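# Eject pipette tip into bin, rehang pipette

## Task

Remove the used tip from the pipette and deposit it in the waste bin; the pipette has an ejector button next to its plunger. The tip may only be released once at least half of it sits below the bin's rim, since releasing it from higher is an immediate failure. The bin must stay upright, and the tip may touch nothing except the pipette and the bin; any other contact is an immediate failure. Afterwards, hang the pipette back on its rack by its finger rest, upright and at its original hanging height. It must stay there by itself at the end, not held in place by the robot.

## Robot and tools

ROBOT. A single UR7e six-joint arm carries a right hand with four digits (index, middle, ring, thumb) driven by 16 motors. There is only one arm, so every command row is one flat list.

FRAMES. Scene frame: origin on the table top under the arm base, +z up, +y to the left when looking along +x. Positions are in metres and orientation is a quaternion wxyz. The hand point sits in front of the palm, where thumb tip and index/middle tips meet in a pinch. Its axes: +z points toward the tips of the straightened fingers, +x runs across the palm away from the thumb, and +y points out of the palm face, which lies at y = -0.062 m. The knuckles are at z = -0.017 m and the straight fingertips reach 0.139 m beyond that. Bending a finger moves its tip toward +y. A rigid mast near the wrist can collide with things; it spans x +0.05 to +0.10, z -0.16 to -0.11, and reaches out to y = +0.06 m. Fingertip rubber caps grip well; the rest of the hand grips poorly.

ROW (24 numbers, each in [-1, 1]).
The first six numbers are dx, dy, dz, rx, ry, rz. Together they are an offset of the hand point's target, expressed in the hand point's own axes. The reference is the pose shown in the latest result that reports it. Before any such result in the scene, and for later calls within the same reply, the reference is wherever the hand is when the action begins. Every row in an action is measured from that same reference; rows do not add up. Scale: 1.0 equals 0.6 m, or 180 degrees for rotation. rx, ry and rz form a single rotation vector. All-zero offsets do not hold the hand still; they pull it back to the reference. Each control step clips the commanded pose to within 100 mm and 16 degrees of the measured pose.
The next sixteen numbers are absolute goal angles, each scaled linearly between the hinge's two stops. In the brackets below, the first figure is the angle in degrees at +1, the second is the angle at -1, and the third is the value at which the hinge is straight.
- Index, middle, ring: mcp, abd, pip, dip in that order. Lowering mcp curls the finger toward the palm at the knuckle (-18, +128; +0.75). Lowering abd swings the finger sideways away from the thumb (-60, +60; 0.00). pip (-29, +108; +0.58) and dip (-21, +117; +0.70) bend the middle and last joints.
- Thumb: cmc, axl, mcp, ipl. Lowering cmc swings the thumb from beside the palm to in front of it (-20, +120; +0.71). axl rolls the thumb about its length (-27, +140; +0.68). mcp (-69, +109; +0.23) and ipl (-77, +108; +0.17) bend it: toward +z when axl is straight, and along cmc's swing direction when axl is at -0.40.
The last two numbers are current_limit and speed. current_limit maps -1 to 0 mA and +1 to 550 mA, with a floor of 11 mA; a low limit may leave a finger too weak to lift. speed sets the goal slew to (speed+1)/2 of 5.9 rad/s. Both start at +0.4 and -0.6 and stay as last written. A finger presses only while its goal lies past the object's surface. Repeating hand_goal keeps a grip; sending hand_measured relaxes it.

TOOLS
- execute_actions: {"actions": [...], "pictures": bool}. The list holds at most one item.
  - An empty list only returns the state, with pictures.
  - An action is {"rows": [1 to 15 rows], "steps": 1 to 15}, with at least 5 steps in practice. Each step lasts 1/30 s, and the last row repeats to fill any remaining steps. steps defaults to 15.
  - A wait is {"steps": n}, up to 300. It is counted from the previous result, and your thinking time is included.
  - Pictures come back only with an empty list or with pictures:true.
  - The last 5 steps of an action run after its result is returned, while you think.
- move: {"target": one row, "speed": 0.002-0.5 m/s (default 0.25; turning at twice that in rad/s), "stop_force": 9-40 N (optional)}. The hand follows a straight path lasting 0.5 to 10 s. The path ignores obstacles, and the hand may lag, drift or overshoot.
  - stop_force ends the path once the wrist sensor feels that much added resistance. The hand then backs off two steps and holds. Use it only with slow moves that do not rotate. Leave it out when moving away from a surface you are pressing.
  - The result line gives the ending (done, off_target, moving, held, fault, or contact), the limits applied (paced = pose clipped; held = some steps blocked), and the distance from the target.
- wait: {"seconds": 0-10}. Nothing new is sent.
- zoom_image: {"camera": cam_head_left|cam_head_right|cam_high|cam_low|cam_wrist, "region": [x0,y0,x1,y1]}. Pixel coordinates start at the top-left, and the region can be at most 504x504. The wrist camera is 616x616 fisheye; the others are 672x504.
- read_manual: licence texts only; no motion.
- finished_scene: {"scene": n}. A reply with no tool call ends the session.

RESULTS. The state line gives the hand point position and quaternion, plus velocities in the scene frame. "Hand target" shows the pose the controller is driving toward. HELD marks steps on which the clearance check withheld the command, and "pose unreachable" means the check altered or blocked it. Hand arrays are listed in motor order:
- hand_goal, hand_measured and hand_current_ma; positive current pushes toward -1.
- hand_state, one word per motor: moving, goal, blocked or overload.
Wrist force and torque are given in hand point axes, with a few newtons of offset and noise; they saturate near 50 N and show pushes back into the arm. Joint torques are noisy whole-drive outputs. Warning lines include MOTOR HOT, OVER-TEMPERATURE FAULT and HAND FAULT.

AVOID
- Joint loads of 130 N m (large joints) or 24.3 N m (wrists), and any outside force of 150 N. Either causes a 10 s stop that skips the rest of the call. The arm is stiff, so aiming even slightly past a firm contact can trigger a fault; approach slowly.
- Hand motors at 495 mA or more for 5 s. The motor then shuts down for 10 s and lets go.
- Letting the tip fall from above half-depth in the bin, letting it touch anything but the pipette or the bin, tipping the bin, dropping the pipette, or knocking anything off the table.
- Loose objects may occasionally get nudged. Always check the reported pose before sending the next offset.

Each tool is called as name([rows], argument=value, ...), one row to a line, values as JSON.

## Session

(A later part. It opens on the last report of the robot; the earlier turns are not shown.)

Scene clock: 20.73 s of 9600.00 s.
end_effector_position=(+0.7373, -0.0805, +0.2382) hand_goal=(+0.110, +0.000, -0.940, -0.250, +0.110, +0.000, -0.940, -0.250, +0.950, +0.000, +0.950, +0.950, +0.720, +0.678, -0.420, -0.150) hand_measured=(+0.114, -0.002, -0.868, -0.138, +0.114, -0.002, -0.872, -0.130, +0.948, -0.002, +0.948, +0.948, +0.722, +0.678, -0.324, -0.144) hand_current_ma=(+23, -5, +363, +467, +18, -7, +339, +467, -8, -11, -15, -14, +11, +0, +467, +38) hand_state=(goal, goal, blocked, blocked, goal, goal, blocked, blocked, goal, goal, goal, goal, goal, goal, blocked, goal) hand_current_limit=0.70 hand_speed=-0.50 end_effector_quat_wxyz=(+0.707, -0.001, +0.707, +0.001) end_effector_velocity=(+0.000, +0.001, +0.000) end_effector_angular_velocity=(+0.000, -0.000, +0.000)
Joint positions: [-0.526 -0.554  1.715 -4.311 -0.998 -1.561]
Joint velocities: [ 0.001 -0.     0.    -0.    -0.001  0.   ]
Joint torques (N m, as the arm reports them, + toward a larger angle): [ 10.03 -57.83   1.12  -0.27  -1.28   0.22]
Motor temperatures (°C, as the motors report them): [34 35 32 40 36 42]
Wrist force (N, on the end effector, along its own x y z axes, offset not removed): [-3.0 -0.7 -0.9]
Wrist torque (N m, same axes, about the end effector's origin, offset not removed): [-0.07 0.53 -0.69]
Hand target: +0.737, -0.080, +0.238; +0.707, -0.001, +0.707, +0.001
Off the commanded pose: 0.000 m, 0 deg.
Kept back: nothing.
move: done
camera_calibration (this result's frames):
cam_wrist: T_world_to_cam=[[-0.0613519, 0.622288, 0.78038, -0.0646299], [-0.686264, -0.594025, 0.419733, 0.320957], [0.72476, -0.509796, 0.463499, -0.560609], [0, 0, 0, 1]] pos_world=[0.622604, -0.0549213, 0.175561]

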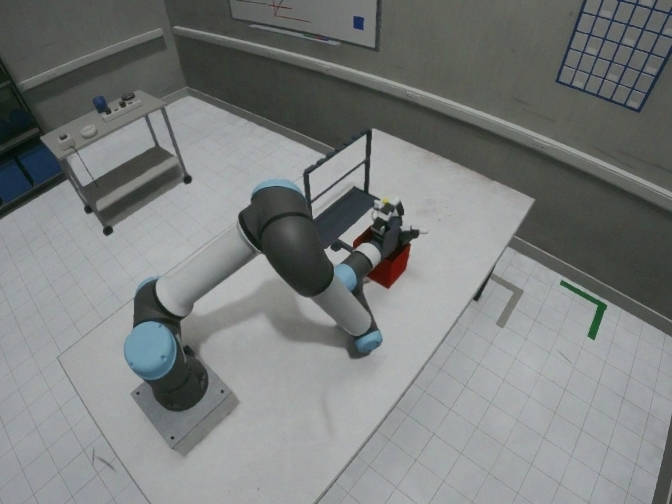

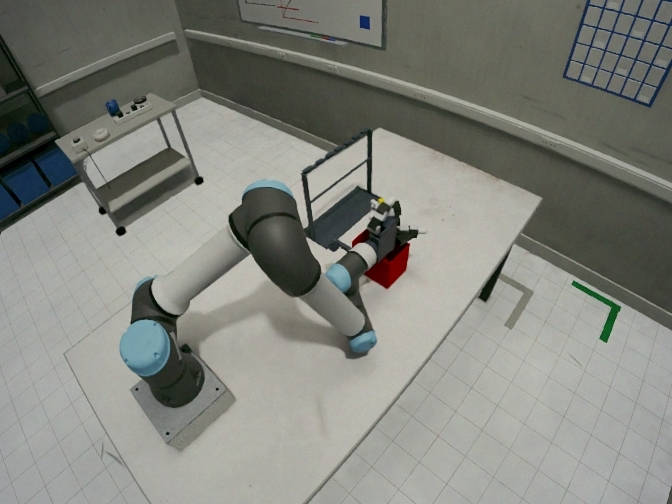

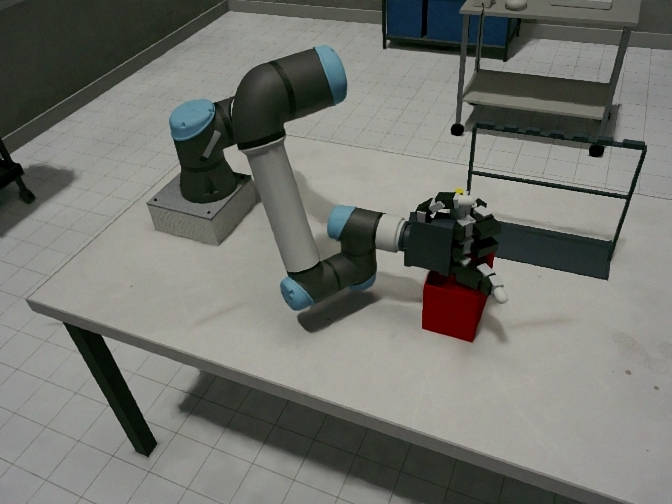

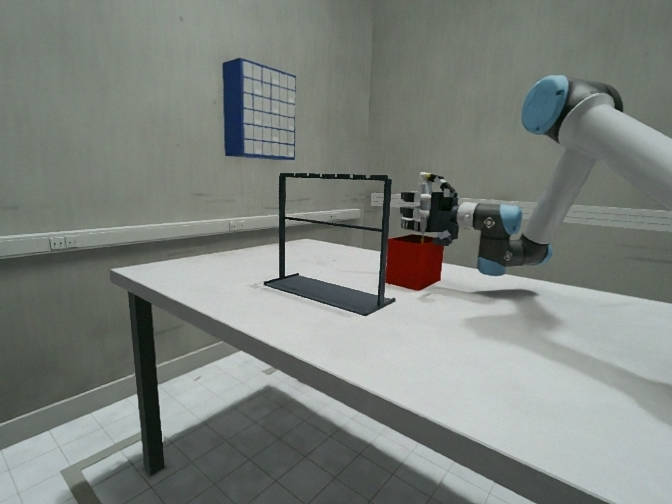

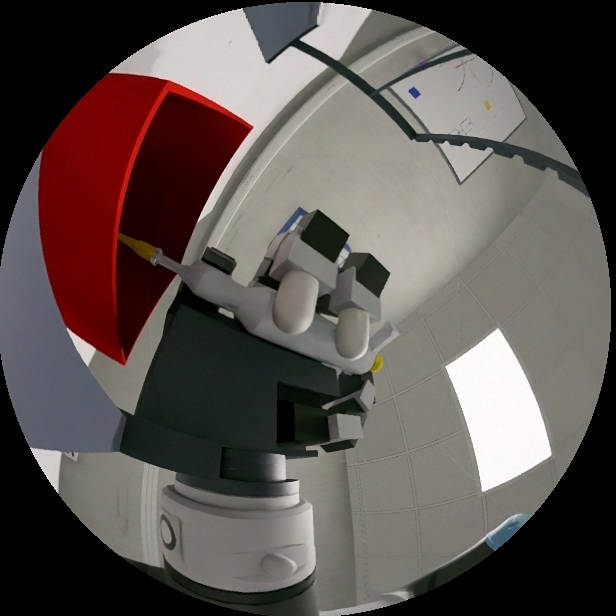

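execute_actions([
  {"rows": [[0, 0, 0, 0, 0, 0, 0.11, 0, -0.94, -0.25, 0.11, 0, -0.94, -0.25, 0.95, 0, 0.95, 0.95, 0.72, 0.678, -0.42, -0.38, 0.7, -0.7]], "steps": 15},
], pictures=true)

Scene clock: 21.27 s of 9600.00 s.
end_effector_position=(+0.7373, -0.0805, +0.2382) hand_goal=(+0.110, +0.000, -0.940, -0.250, +0.110, +0.000, -0.940, -0.250, +0.950, +0.000, +0.950, +0.950, +0.720, +0.678, -0.420, -0.380) hand_measured=(+0.114, +0.012, -0.868, -0.138, +0.118, +0.010, -0.870, -0.136, +0.948, -0.002, +0.948, +0.948, +0.730, +0.678, -0.324, -0.232) hand_current_ma=(+19, +50, +363, +467, +41, +47, +356, +462, -8, -11, -15, -14, +50, +1, +467, +279) hand_state=(goal, goal, blocked, blocked, goal, goal, blocked, moving, goal, goal, goal, goal, goal, goal, blocked, moving) hand_current_limit=0.70 hand_speed=-0.70 end_effector_quat_wxyz=(+0.707, -0.001, +0.707, +0.001) end_effector_velocity=(+0.000, -0.000, +0.000) end_effector_angular_velocity=(-0.001, -0.002, -0.000)
Joint positions: [-0.526 -0.554  1.715 -4.311 -0.998 -1.561]
Joint velocities: [-0.    -0.    -0.001 -0.001  0.     0.   ]
Joint torques (N m, as the arm reports them, + toward a larger angle): [  9.58 -54.41  -8.96  -0.38  -1.27  -0.83]
Motor temperatures (°C, as the motors report them): [34 35 32 40 36 42]
Wrist force (N, on the end effector, along its own x y z axes, offset not removed): [-1.4 -1.8 1.2]
Wrist torque (N m, same axes, about the end effector's origin, offset not removed): [-0.34 0.53 -0.38]
Steps of this call (steps 1 to 6: nothing new was sent; steps 7 to 16: the first 10 steps of this action). Readings (end_effector_position | what the end effector reports):
7: (+0.7373, -0.0805, +0.2382) | hand_goal=(+0.110, +0.000, -0.940, -0.250, +0.110, +0.000, -0.940, -0.250, +0.950, +0.000, +0.950, +0.950, +0.720, +0.678, -0.420, -0.380) hand_measured=(+0.114, -0.002, -0.868, -0.138, +0.114, -0.002, -0.872, -0.130, +0.948, -0.002, +0.948, +0.948, +0.722, +0.678, -0.324, -0.144) hand_current_ma=(+23, -5, +363, +467, +18, -7, +339, +467, -8, -11, -15, -14, +11, +0, +467, +38) hand_state=(goal, goal, blocked, blocked, goal, goal, blocked, blocked, goal, goal, goal, goal, goal, goal, blocked, moving) hand_current_limit=0.70 hand_speed=-0.70
8: (+0.7373, -0.0805, +0.2382) | hand_goal=(+0.110, +0.000, -0.940, -0.250, +0.110, +0.000, -0.940, -0.250, +0.950, +0.000, +0.950, +0.950, +0.720, +0.678, -0.420, -0.380) hand_measured=(+0.114, -0.002, -0.868, -0.138, +0.114, -0.002, -0.872, -0.130, +0.948, -0.002, +0.948, +0.948, +0.722, +0.678, -0.324, -0.144) hand_current_ma=(+23, -5, +363, +468, +18, -7, +339, +467, -8, -11, -15, -14, +11, +0, +468, +149) hand_state=(goal, goal, blocked, blocked, goal, goal, blocked, blocked, goal, goal, goal, goal, goal, goal, blocked, moving) hand_current_limit=0.70 hand_speed=-0.70
10: (+0.7373, -0.0805, +0.2382) | hand_goal=(+0.110, +0.000, -0.940, -0.250, +0.110, +0.000, -0.940, -0.250, +0.950, +0.000, +0.950, +0.950, +0.720, +0.678, -0.420, -0.380) hand_measured=(+0.114, +0.000, -0.868, -0.138, +0.114, +0.000, -0.872, -0.130, +0.948, -0.002, +0.948, +0.948, +0.722, +0.678, -0.324, -0.160) hand_current_ma=(+23, +11, +363, +468, +18, +9, +342, +467, -8, -11, -15, -14, +17, -1, +468, +241) hand_state=(goal, moving, blocked, blocked, goal, moving, blocked, blocked, goal, goal, goal, goal, goal, goal, blocked, moving) hand_current_limit=0.70 hand_speed=-0.70
14: (+0.7373, -0.0805, +0.2382) | hand_goal=(+0.110, +0.000, -0.940, -0.250, +0.110, +0.000, -0.940, -0.250, +0.950, +0.000, +0.950, +0.950, +0.720, +0.678, -0.420, -0.380) hand_measured=(+0.114, +0.010, -0.868, -0.138, +0.116, +0.008, -0.870, -0.134, +0.948, -0.002, +0.948, +0.948, +0.728, +0.678, -0.324, -0.206) hand_current_ma=(+18, +49, +363, +468, +39, +47, +354, +460, -8, -11, -15, -14, +47, -1, +468, +334) hand_state=(goal, moving, blocked, blocked, goal, moving, blocked, moving, goal, goal, goal, goal, moving, goal, blocked, moving) hand_current_limit=0.70 hand_speed=-0.70
16: the state above
camera_calibration (this result's frames):
cam_wrist: T_world_to_cam=[[-0.0612868, 0.622247, 0.780418, -0.0646858], [-0.68623, -0.594047, 0.419758, 0.320925], [0.724798, -0.509821, 0.463412, -0.560586], [0, 0, 0, 1]] pos_world=[0.622575, -0.0549033, 0.175553]

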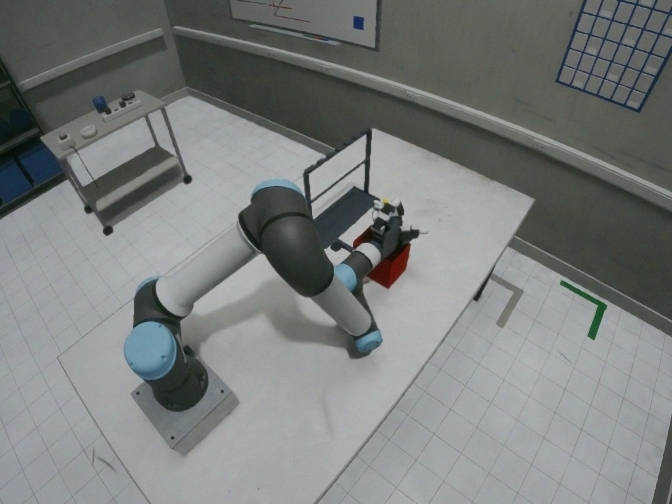

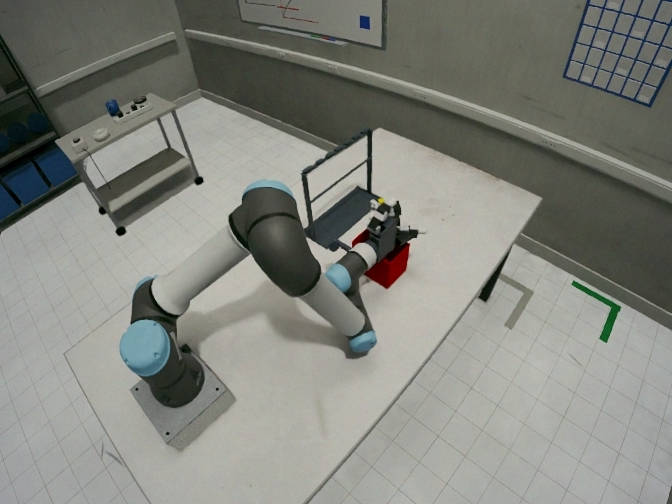

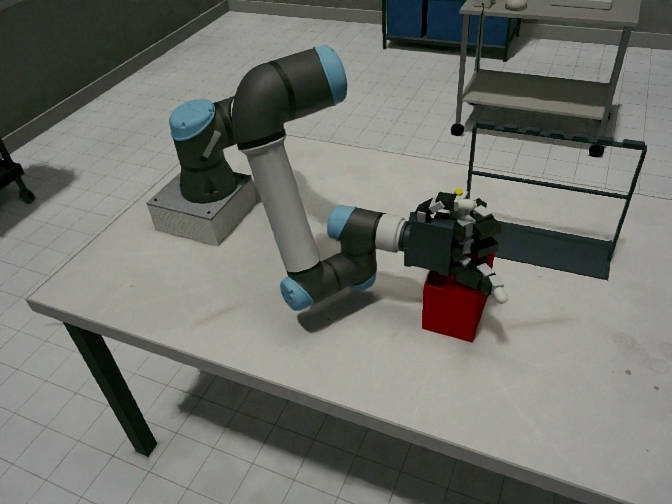

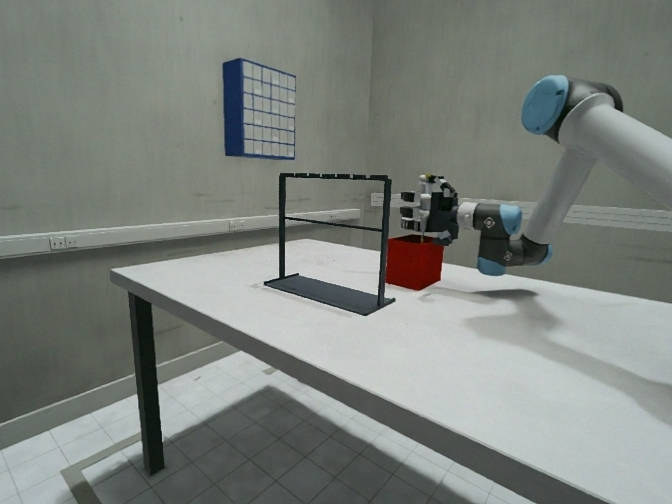

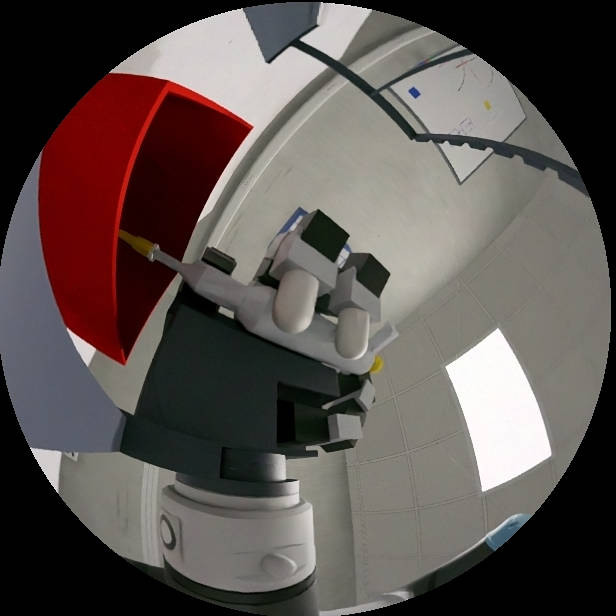

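execute_actions(actions=[])

Scene clock: 21.43 s of 9600.00 s.
end_effector_position=(+0.7373, -0.0805, +0.2382) hand_goal=(+0.110, +0.000, -0.940, -0.250, +0.110, +0.000, -0.940, -0.250, +0.950, +0.000, +0.950, +0.950, +0.720, +0.678, -0.420, -0.380) hand_measured=(+0.114, +0.012, -0.868, -0.138, +0.118, +0.012, -0.868, -0.138, +0.948, -0.002, +0.948, +0.948, +0.730, +0.680, -0.338, -0.284) hand_current_ma=(+19, +56, +363, +468, +44, +53, +361, +465, -8, -11, -15, -14, +54, +9, +467, +468) hand_state=(goal, goal, blocked, blocked, goal, goal, blocked, blocked, goal, goal, goal, goal, goal, goal, blocked, blocked) hand_current_limit=0.70 hand_speed=-0.70 end_effector_quat_wxyz=(+0.707, -0.001, +0.707, +0.001) end_effector_velocity=(-0.000, -0.000, +0.000) end_effector_angular_velocity=(-0.000, -0.000, +0.001)
Joint positions: [-0.526 -0.554  1.715 -4.311 -0.998 -1.561]
Joint velocities: [-0.001 -0.    -0.     0.     0.001 -0.   ]
Joint torques (N m, as the arm reports them, + toward a larger angle): [  9.21 -53.92 -13.48  -0.52  -0.97  -0.67]
Motor temperatures (°C, as the motors report them): [34 35 32 40 36 42]
Wrist force (N, on the end effector, along its own x y z axes, offset not removed): [-0.2 -0.7 2.2]
Wrist torque (N m, same axes, about the end effector's origin, offset not removed): [-0.31 0.02 -0.21]
Hand target: +0.737, -0.081, +0.238; +0.707, -0.001, +0.707, +0.001
Off the commanded pose: 0.000 m, 0 deg.
Kept back: nothing.
Steps of this call (steps 1 to 5: the last 5 steps of your previous action). Readings (end_effector_position | what the end effector reports):
1: (+0.7373, -0.0805, +0.2382) | hand_goal=(+0.110, +0.000, -0.940, -0.250, +0.110, +0.000, -0.940, -0.250, +0.950, +0.000, +0.950, +0.950, +0.720, +0.678, -0.420, -0.380) hand_measured=(+0.114, +0.012, -0.868, -0.138, +0.118, +0.010, -0.870, -0.136, +0.948, -0.002, +0.948, +0.948, +0.730, +0.678, -0.326, -0.250) hand_current_ma=(+19, +49, +363, +467, +40, +47, +357, +466, -8, -11, -15, -14, +47, +11, +419, +249) hand_state=(goal, goal, blocked, blocked, goal, goal, blocked, blocked, goal, goal, goal, goal, goal, moving, moving, moving) hand_current_limit=0.70 hand_speed=-0.70
2: (+0.7373, -0.0805, +0.2382) | hand_goal=(+0.110, +0.000, -0.940, -0.250, +0.110, +0.000, -0.940, -0.250, +0.950, +0.000, +0.950, +0.950, +0.720, +0.678, -0.420, -0.380) hand_measured=(+0.114, +0.012, -0.868, -0.138, +0.118, +0.010, -0.870, -0.136, +0.948, -0.002, +0.948, +0.948, +0.730, +0.680, -0.338, -0.272) hand_current_ma=(+19, +49, +363, +467, +40, +47, +357, +468, -8, -11, -15, -14, +48, +10, +307, +191) hand_state=(goal, goal, blocked, blocked, goal, goal, blocked, blocked, goal, goal, goal, goal, goal, goal, moving, moving) hand_current_limit=0.70 hand_speed=-0.70
4: (+0.7373, -0.0805, +0.2382) | hand_goal=(+0.110, +0.000, -0.940, -0.250, +0.110, +0.000, -0.940, -0.250, +0.950, +0.000, +0.950, +0.950, +0.720, +0.678, -0.420, -0.380) hand_measured=(+0.114, +0.012, -0.868, -0.138, +0.118, +0.010, -0.868, -0.136, +0.948, -0.002, +0.948, +0.948, +0.730, +0.680, -0.338, -0.282) hand_current_ma=(+19, +56, +363, +467, +46, +54, +361, +462, -8, -11, -15, -14, +57, +9, +468, +468) hand_state=(goal, goal, blocked, blocked, goal, goal, blocked, blocked, goal, goal, goal, goal, goal, goal, blocked, moving) hand_current_limit=0.70 hand_speed=-0.70
5: the state above
camera_calibration (this result's frames):
cam_wrist: T_world_to_cam=[[-0.0612856, 0.622246, 0.780419, -0.0646866], [-0.686229, -0.594047, 0.419759, 0.320924], [0.724799, -0.509821, 0.46341, -0.560586], [0, 0, 0, 1]] pos_world=[0.622576, -0.0549034, 0.175553]

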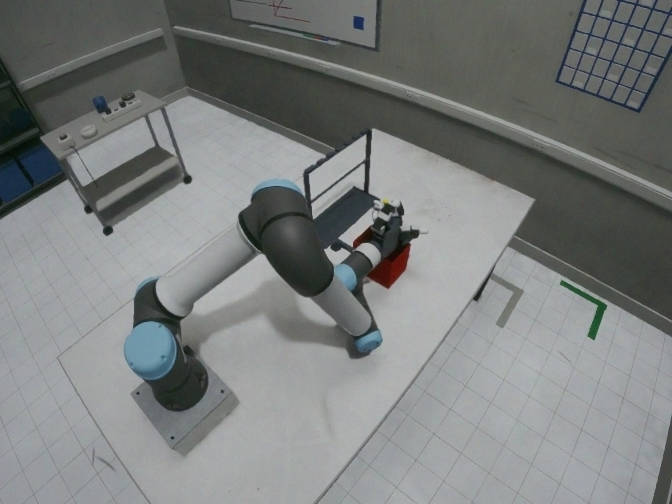

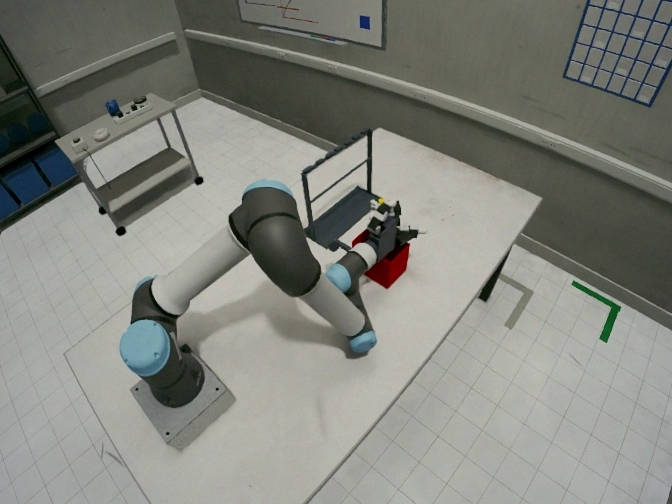

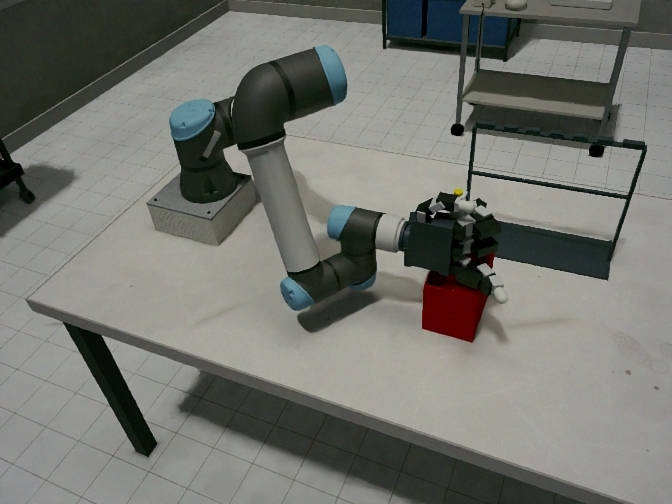

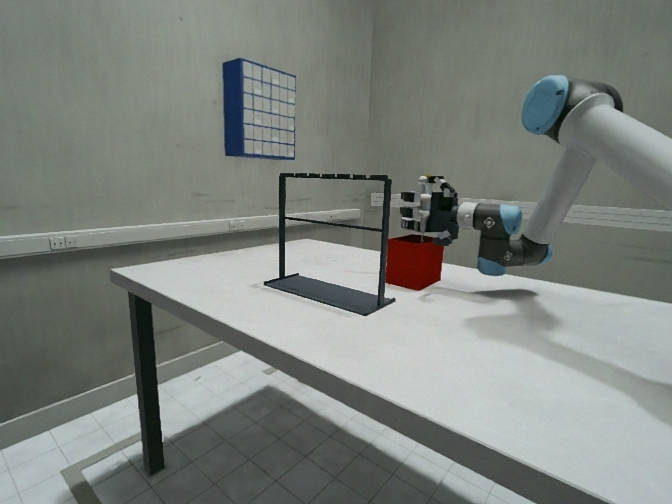

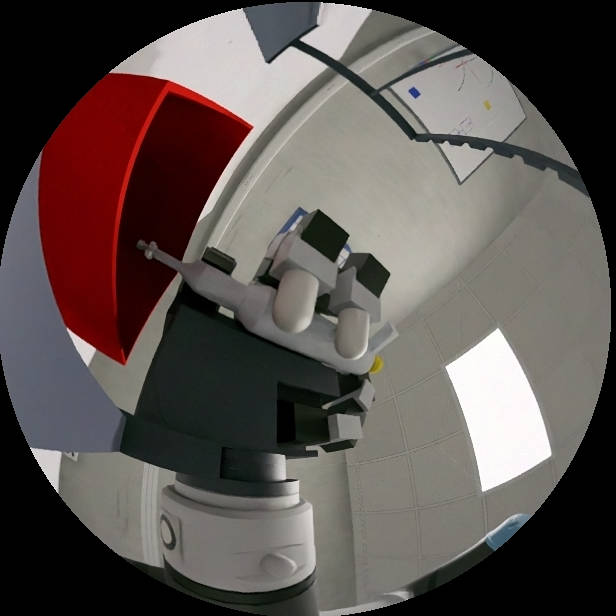

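move(target=[-0.053, 0, 0, 0, 0, 0, 0.11, 0, -0.94, -0.25, 0.11, 0, -0.94, -0.25, 0.95, 0, 0.95, 0.95, 0.714, 0.678, 0.226, 0.168, 0.7, -0.3], speed=0.1)

zoom_image(camera="cam_high", region=[420, 150, 510, 220])

zoom_image(camera="cam_wrist", region=[320, 290, 430, 400])

Scene clock: 22.53 s of 9600.00 s.
end_effector_position=(+0.7373, -0.0805, +0.2698) hand_goal=(+0.110, +0.000, -0.940, -0.250, +0.110, +0.000, -0.940, -0.250, +0.950, +0.000, +0.950, +0.950, +0.714, +0.678, +0.226, +0.168) hand_measured=(+0.114, +0.012, -0.868, -0.138, +0.118, +0.012, -0.868, -0.138, +0.948, -0.002, +0.948, +0.948, +0.718, +0.680, +0.224, +0.166) hand_current_ma=(+19, +55, +363, +468, +44, +53, +361, +467, -8, -11, -15, -14, +21, +11, -14, -14) hand_state=(goal, goal, blocked, blocked, goal, goal, blocked, blocked, goal, goal, goal, goal, goal, goal, goal, goal) hand_current_limit=0.70 hand_speed=-0.30 end_effector_quat_wxyz=(+0.707, -0.001, +0.707, +0.001) end_effector_velocity=(+0.000, -0.001, +0.001) end_effector_angular_velocity=(-0.000, +0.001, -0.002)
Joint positions: [-0.526 -0.623  1.739 -4.266 -0.998 -1.561]
Joint velocities: [-0.    -0.004  0.002  0.004 -0.002 -0.001]
Joint torques (N m, as the arm reports them, + toward a larger angle): [-13.08 -56.89  -1.12  -0.28   1.3   -1.64]
Motor temperatures (°C, as the motors report them): [34 35 32 40 36 42]
Wrist force (N, on the end effector, along its own x y z axes, offset not removed): [-2.8 1.2 2.8]
Wrist torque (N m, same axes, about the end effector's origin, offset not removed): [-0.10 0.30 -0.44]
Hand target: +0.737, -0.080, +0.270; +0.707, -0.001, +0.707, +0.001
Off the commanded pose: 0.000 m, 0 deg.
Kept back: nothing.
move: done
camera_calibration (this result's frames):
cam_wrist: T_world_to_cam=[[-0.0613108, 0.622223, 0.780436, -0.0893573], [-0.686236, -0.594065, 0.419723, 0.307657], [0.72479, -0.50983, 0.463414, -0.575204], [0, 0, 0, 1]] pos_world=[0.622549, -0.054888, 0.207165]

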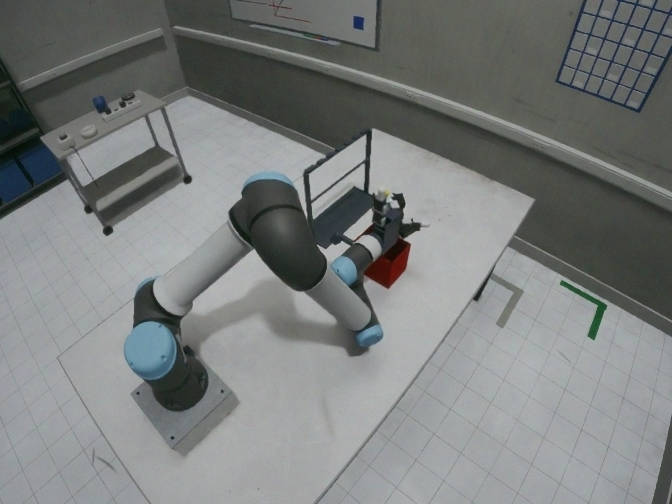

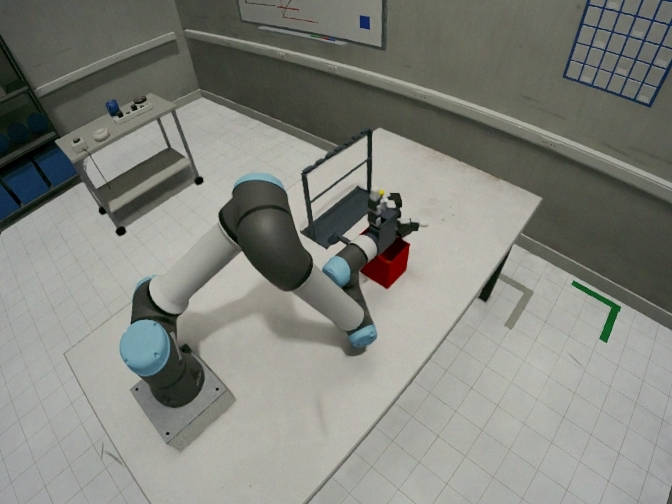

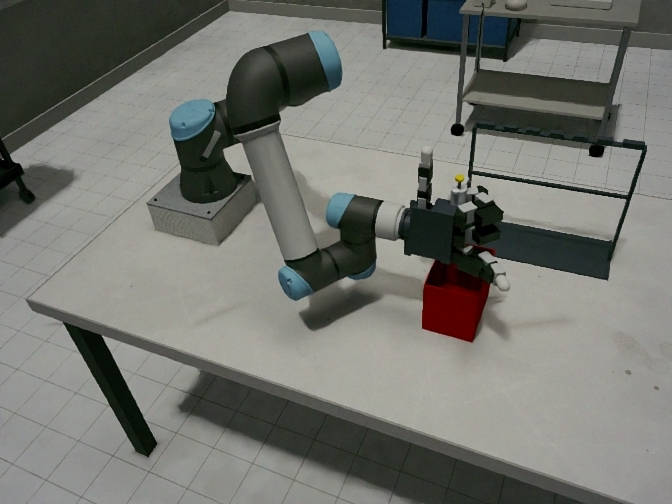

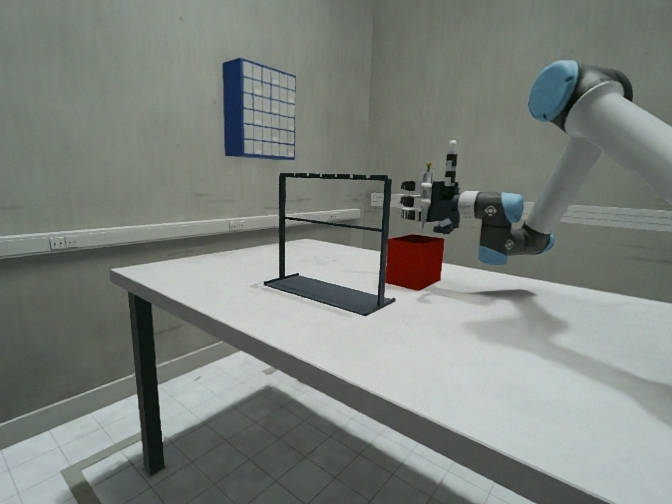

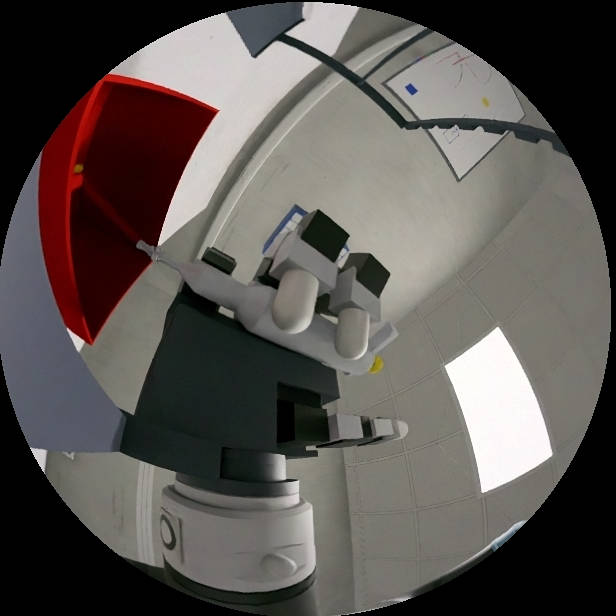

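Region (420, 150, 510, 220) of cam_high's 672x504 image, scaled by 5.600, with more detail than that image has.

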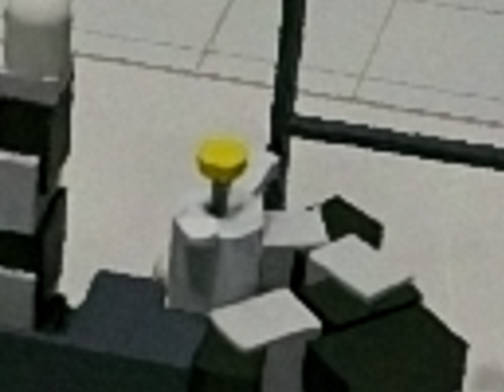

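Region (320, 290, 430, 400) of cam_wrist's 616x616 image, scaled by 4.582, with more detail than that image has.

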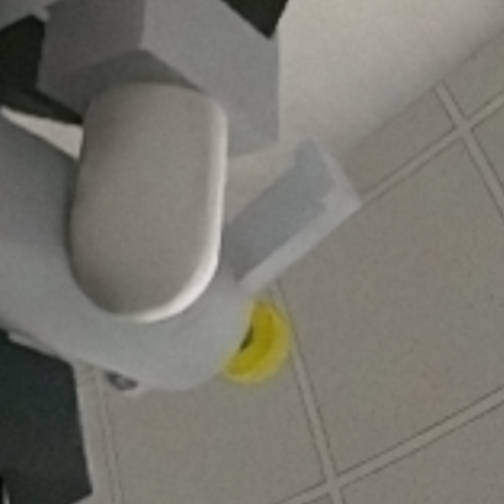

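move(target=[0.013, 0.3008, 0.0145, -0.052, 0, 0, 0.11, 0, -0.94, -0.25, 0.11, 0, -0.94, -0.25, 0.95, 0, 0.95, 0.95, 0.714, 0.678, 0.226, 0.168, 0.7, -0.3], speed=0.2)

zoom_image(camera="cam_wrist", region=[330, 180, 530, 380])

zoom_image(camera="cam_high", region=[460, 105, 540, 170])

Scene clock: 25.23 s of 9600.00 s.
end_effector_position=(+0.7456, +0.0998, +0.2619) hand_goal=(+0.110, +0.000, -0.940, -0.250, +0.110, +0.000, -0.940, -0.250, +0.950, +0.000, +0.950, +0.950, +0.714, +0.678, +0.226, +0.168) hand_measured=(+0.114, +0.012, -0.868, -0.138, +0.118, +0.012, -0.868, -0.138, +0.948, -0.002, +0.948, +0.948, +0.716, +0.680, +0.224, +0.166) hand_current_ma=(+19, +55, +363, +467, +44, +53, +361, +468, -7, -11, -15, -14, +12, +11, -14, -14) hand_state=(goal, goal, blocked, blocked, goal, goal, blocked, blocked, goal, goal, goal, goal, goal, goal, goal, goal) hand_current_limit=0.70 hand_speed=-0.30 end_effector_quat_wxyz=(+0.705, -0.058, +0.705, +0.059) end_effector_velocity=(+0.000, +0.002, +0.000) end_effector_angular_velocity=(-0.000, -0.000, +0.002)
Joint positions: [-0.251 -0.609  1.737 -4.279 -1.11  -1.563]
Joint velocities: [ 0.002  0.001 -0.001  0.001  0.     0.   ]
Joint torques (N m, as the arm reports them, + toward a larger angle): [ 11.14 -40.78 -17.53  -0.53  -1.25  -1.58]
Motor temperatures (°C, as the motors report them): [34 36 32 40 36 42]
Wrist force (N, on the end effector, along its own x y z axes, offset not removed): [-1.0 -0.7 4.4]
Wrist torque (N m, same axes, about the end effector's origin, offset not removed): [-0.59 0.21 -0.45]
Hand target: +0.746, +0.100, +0.262; +0.705, -0.058, +0.705, +0.059
Off the commanded pose: 0.000 m, 0 deg.
Kept back: nothing.
move: done
camera_calibration (this result's frames):
cam_wrist: T_world_to_cam=[[-0.161459, 0.60441, 0.780141, -0.118273], [-0.580491, -0.69746, 0.420214, 0.35515], [0.798098, -0.385018, 0.463466, -0.552756], [0, 0, 0, 1]] pos_world=[0.628218, 0.106367, 0.199214]

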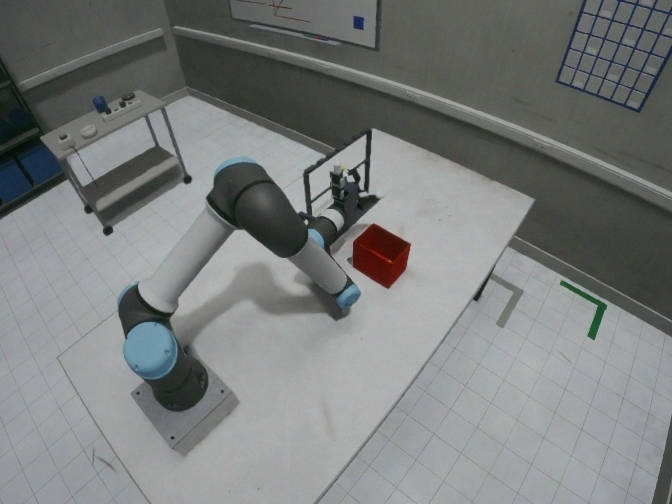

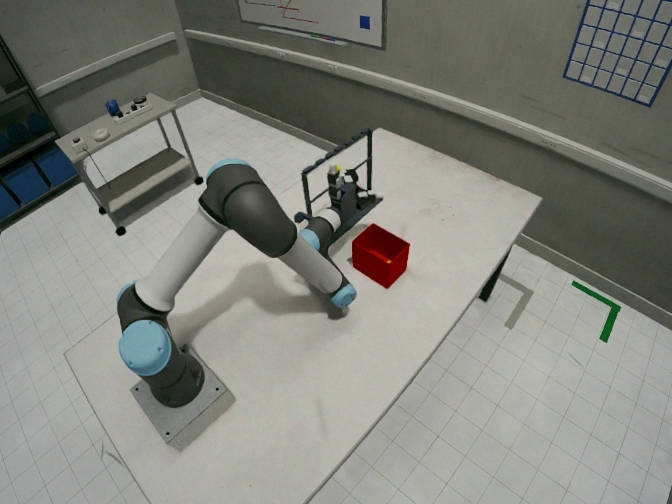

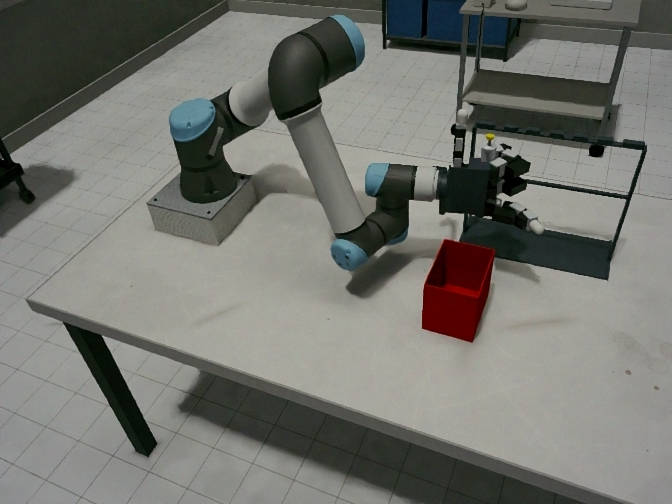

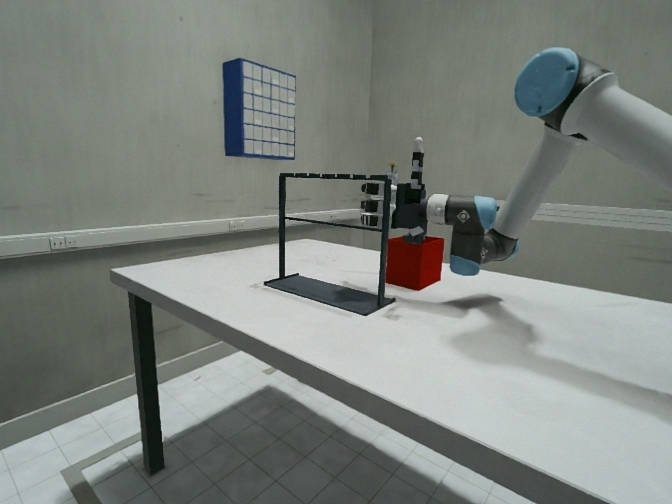

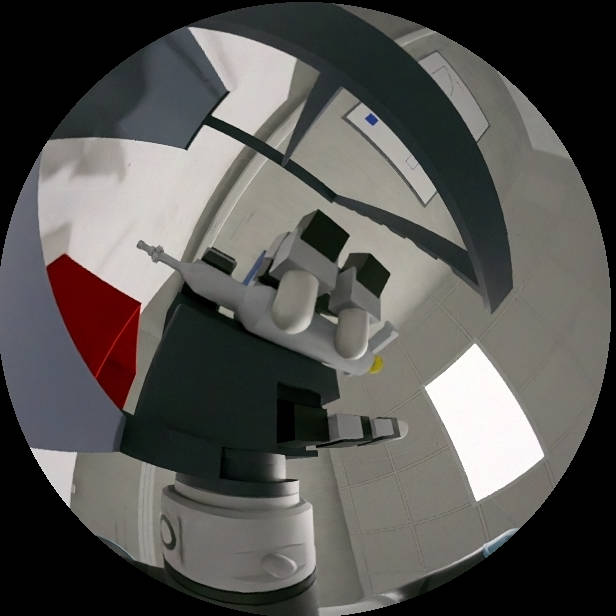

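Region (330, 180, 530, 380) of cam_wrist's 616x616 image, scaled by 2.520, with more detail than that image has.

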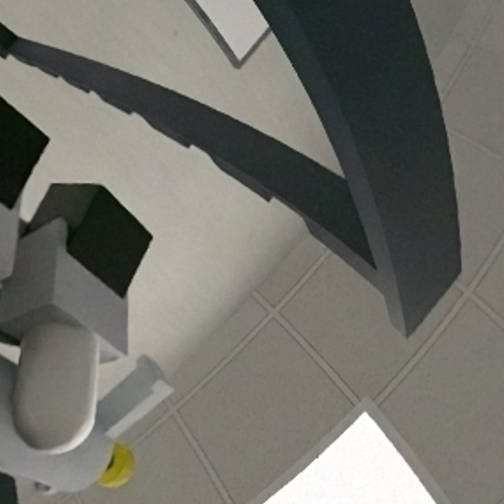

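Region (460, 105, 540, 170) of cam_high's 672x504 image, scaled by 6.300, with more detail than that image has; it fills the top 410 rows of this view, and the rest is white.

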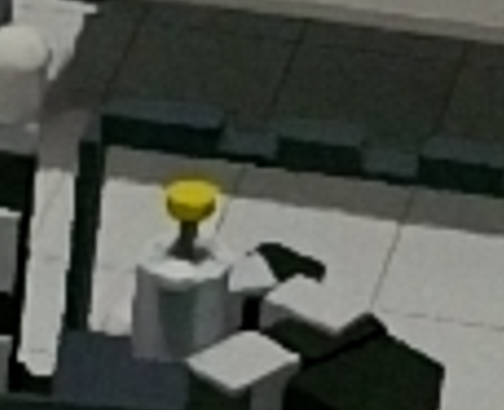

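zoom_image(camera="cam_wrist", region=[420, 235, 500, 315])

Region (420, 235, 500, 315) of cam_wrist's 616x616 image, scaled by 6.300, with more detail than that image has.

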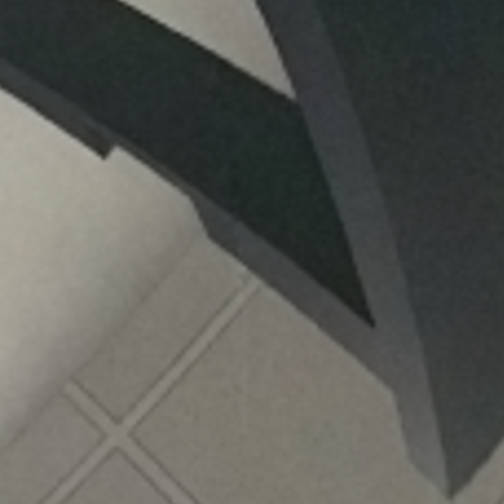

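move(target=[0, 0.094, 0.0162, 0, 0, 0, 0.11, 0, -0.94, -0.25, 0.11, 0, -0.94, -0.25, 0.95, 0, 0.95, 0.95, 0.714, 0.678, 0.226, 0.168, 0.7, -0.3], speed=0.08)

zoom_image(camera="cam_high", region=[465, 105, 535, 160])

zoom_image(camera="cam_low", region=[335, 155, 405, 215])

Scene clock: 27.83 s of 9600.00 s.
end_effector_position=(+0.7459, +0.1569, +0.2618) hand_goal=(+0.110, +0.000, -0.940, -0.250, +0.110, +0.000, -0.940, -0.250, +0.950, +0.000, +0.950, +0.950, +0.714, +0.678, +0.226, +0.168) hand_measured=(+0.114, +0.012, -0.868, -0.138, +0.118, +0.012, -0.868, -0.138, +0.948, -0.002, +0.948, +0.948, +0.716, +0.680, +0.224, +0.166) hand_current_ma=(+19, +55, +363, +467, +44, +53, +361, +467, -7, -11, -15, -14, +12, +11, -14, -14) hand_state=(goal, goal, blocked, blocked, goal, goal, blocked, blocked, goal, goal, goal, goal, goal, goal, goal, goal) hand_current_limit=0.70 hand_speed=-0.30 end_effector_quat_wxyz=(+0.705, -0.058, +0.705, +0.059) end_effector_velocity=(+0.000, +0.001, +0.000) end_effector_angular_velocity=(-0.000, -0.000, +0.000)
Joint positions: [-0.144 -0.608  1.734 -4.276 -1.217 -1.565]
Joint velocities: [ 0.003  0.    -0.002  0.001 -0.002 -0.   ]
Joint torques (N m, as the arm reports them, + toward a larger angle): [  9.98 -41.58 -18.36  -0.26  -1.38  -1.61]
Motor temperatures (°C, as the motors report them): [34 36 32 40 36 42]
Wrist force (N, on the end effector, along its own x y z axes, offset not removed): [-0.8 -3.7 2.7]
Wrist torque (N m, same axes, about the end effector's origin, offset not removed): [-0.77 0.08 -0.59]
Hand target: +0.746, +0.157, +0.262; +0.705, -0.058, +0.705, +0.059
Off the commanded pose: 0.000 m, 0 deg.
Kept back: nothing.
move: done
camera_calibration (this result's frames):
cam_wrist: T_world_to_cam=[[-0.161429, 0.604582, 0.780014, -0.152661], [-0.58046, -0.697374, 0.420399, 0.395077], [0.798127, -0.384902, 0.463512, -0.531047], [0, 0, 0, 1]] pos_world=[0.628526, 0.163411, 0.199134]

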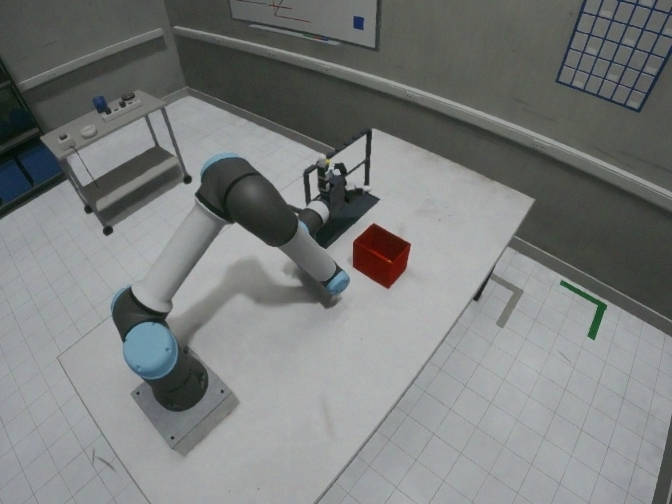

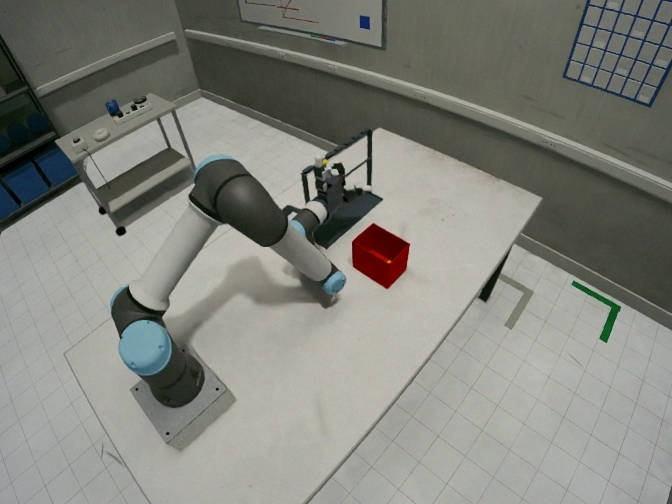

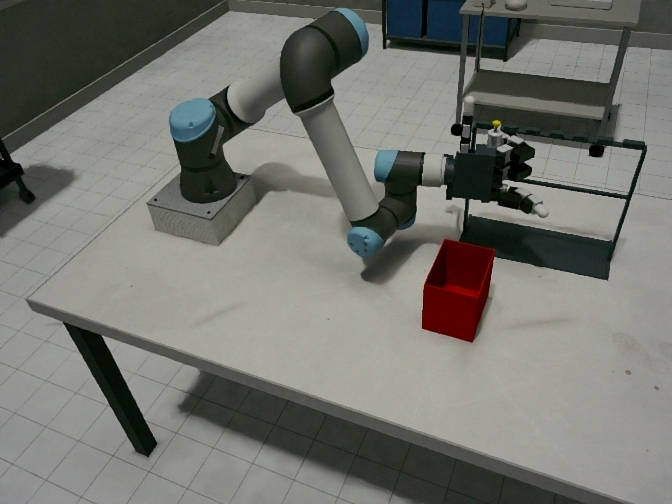

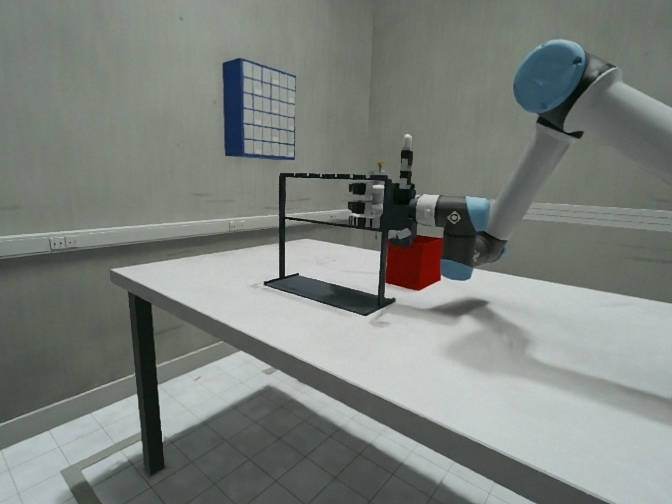

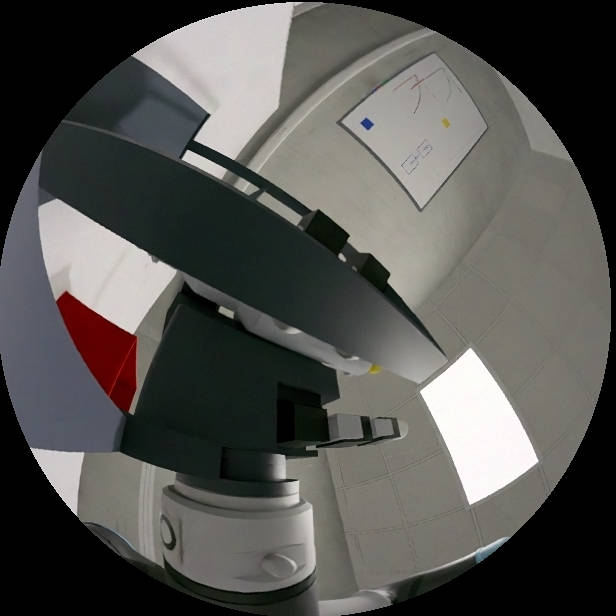

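Region (465, 105, 535, 160) of cam_high's 672x504 image, scaled by 7.200, with more detail than that image has; it fills the top 396 rows of this view, and the rest is white.

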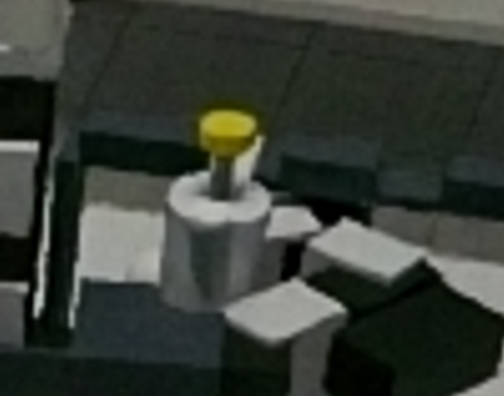

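Region (335, 155, 405, 215) of cam_low's 672x504 image, scaled by 7.200, with more detail than that image has; it fills the top 432 rows of this view, and the rest is white.

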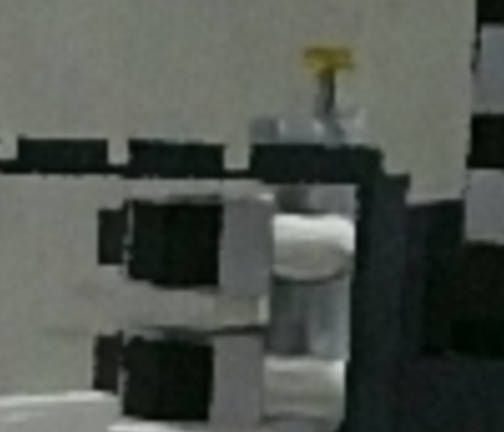

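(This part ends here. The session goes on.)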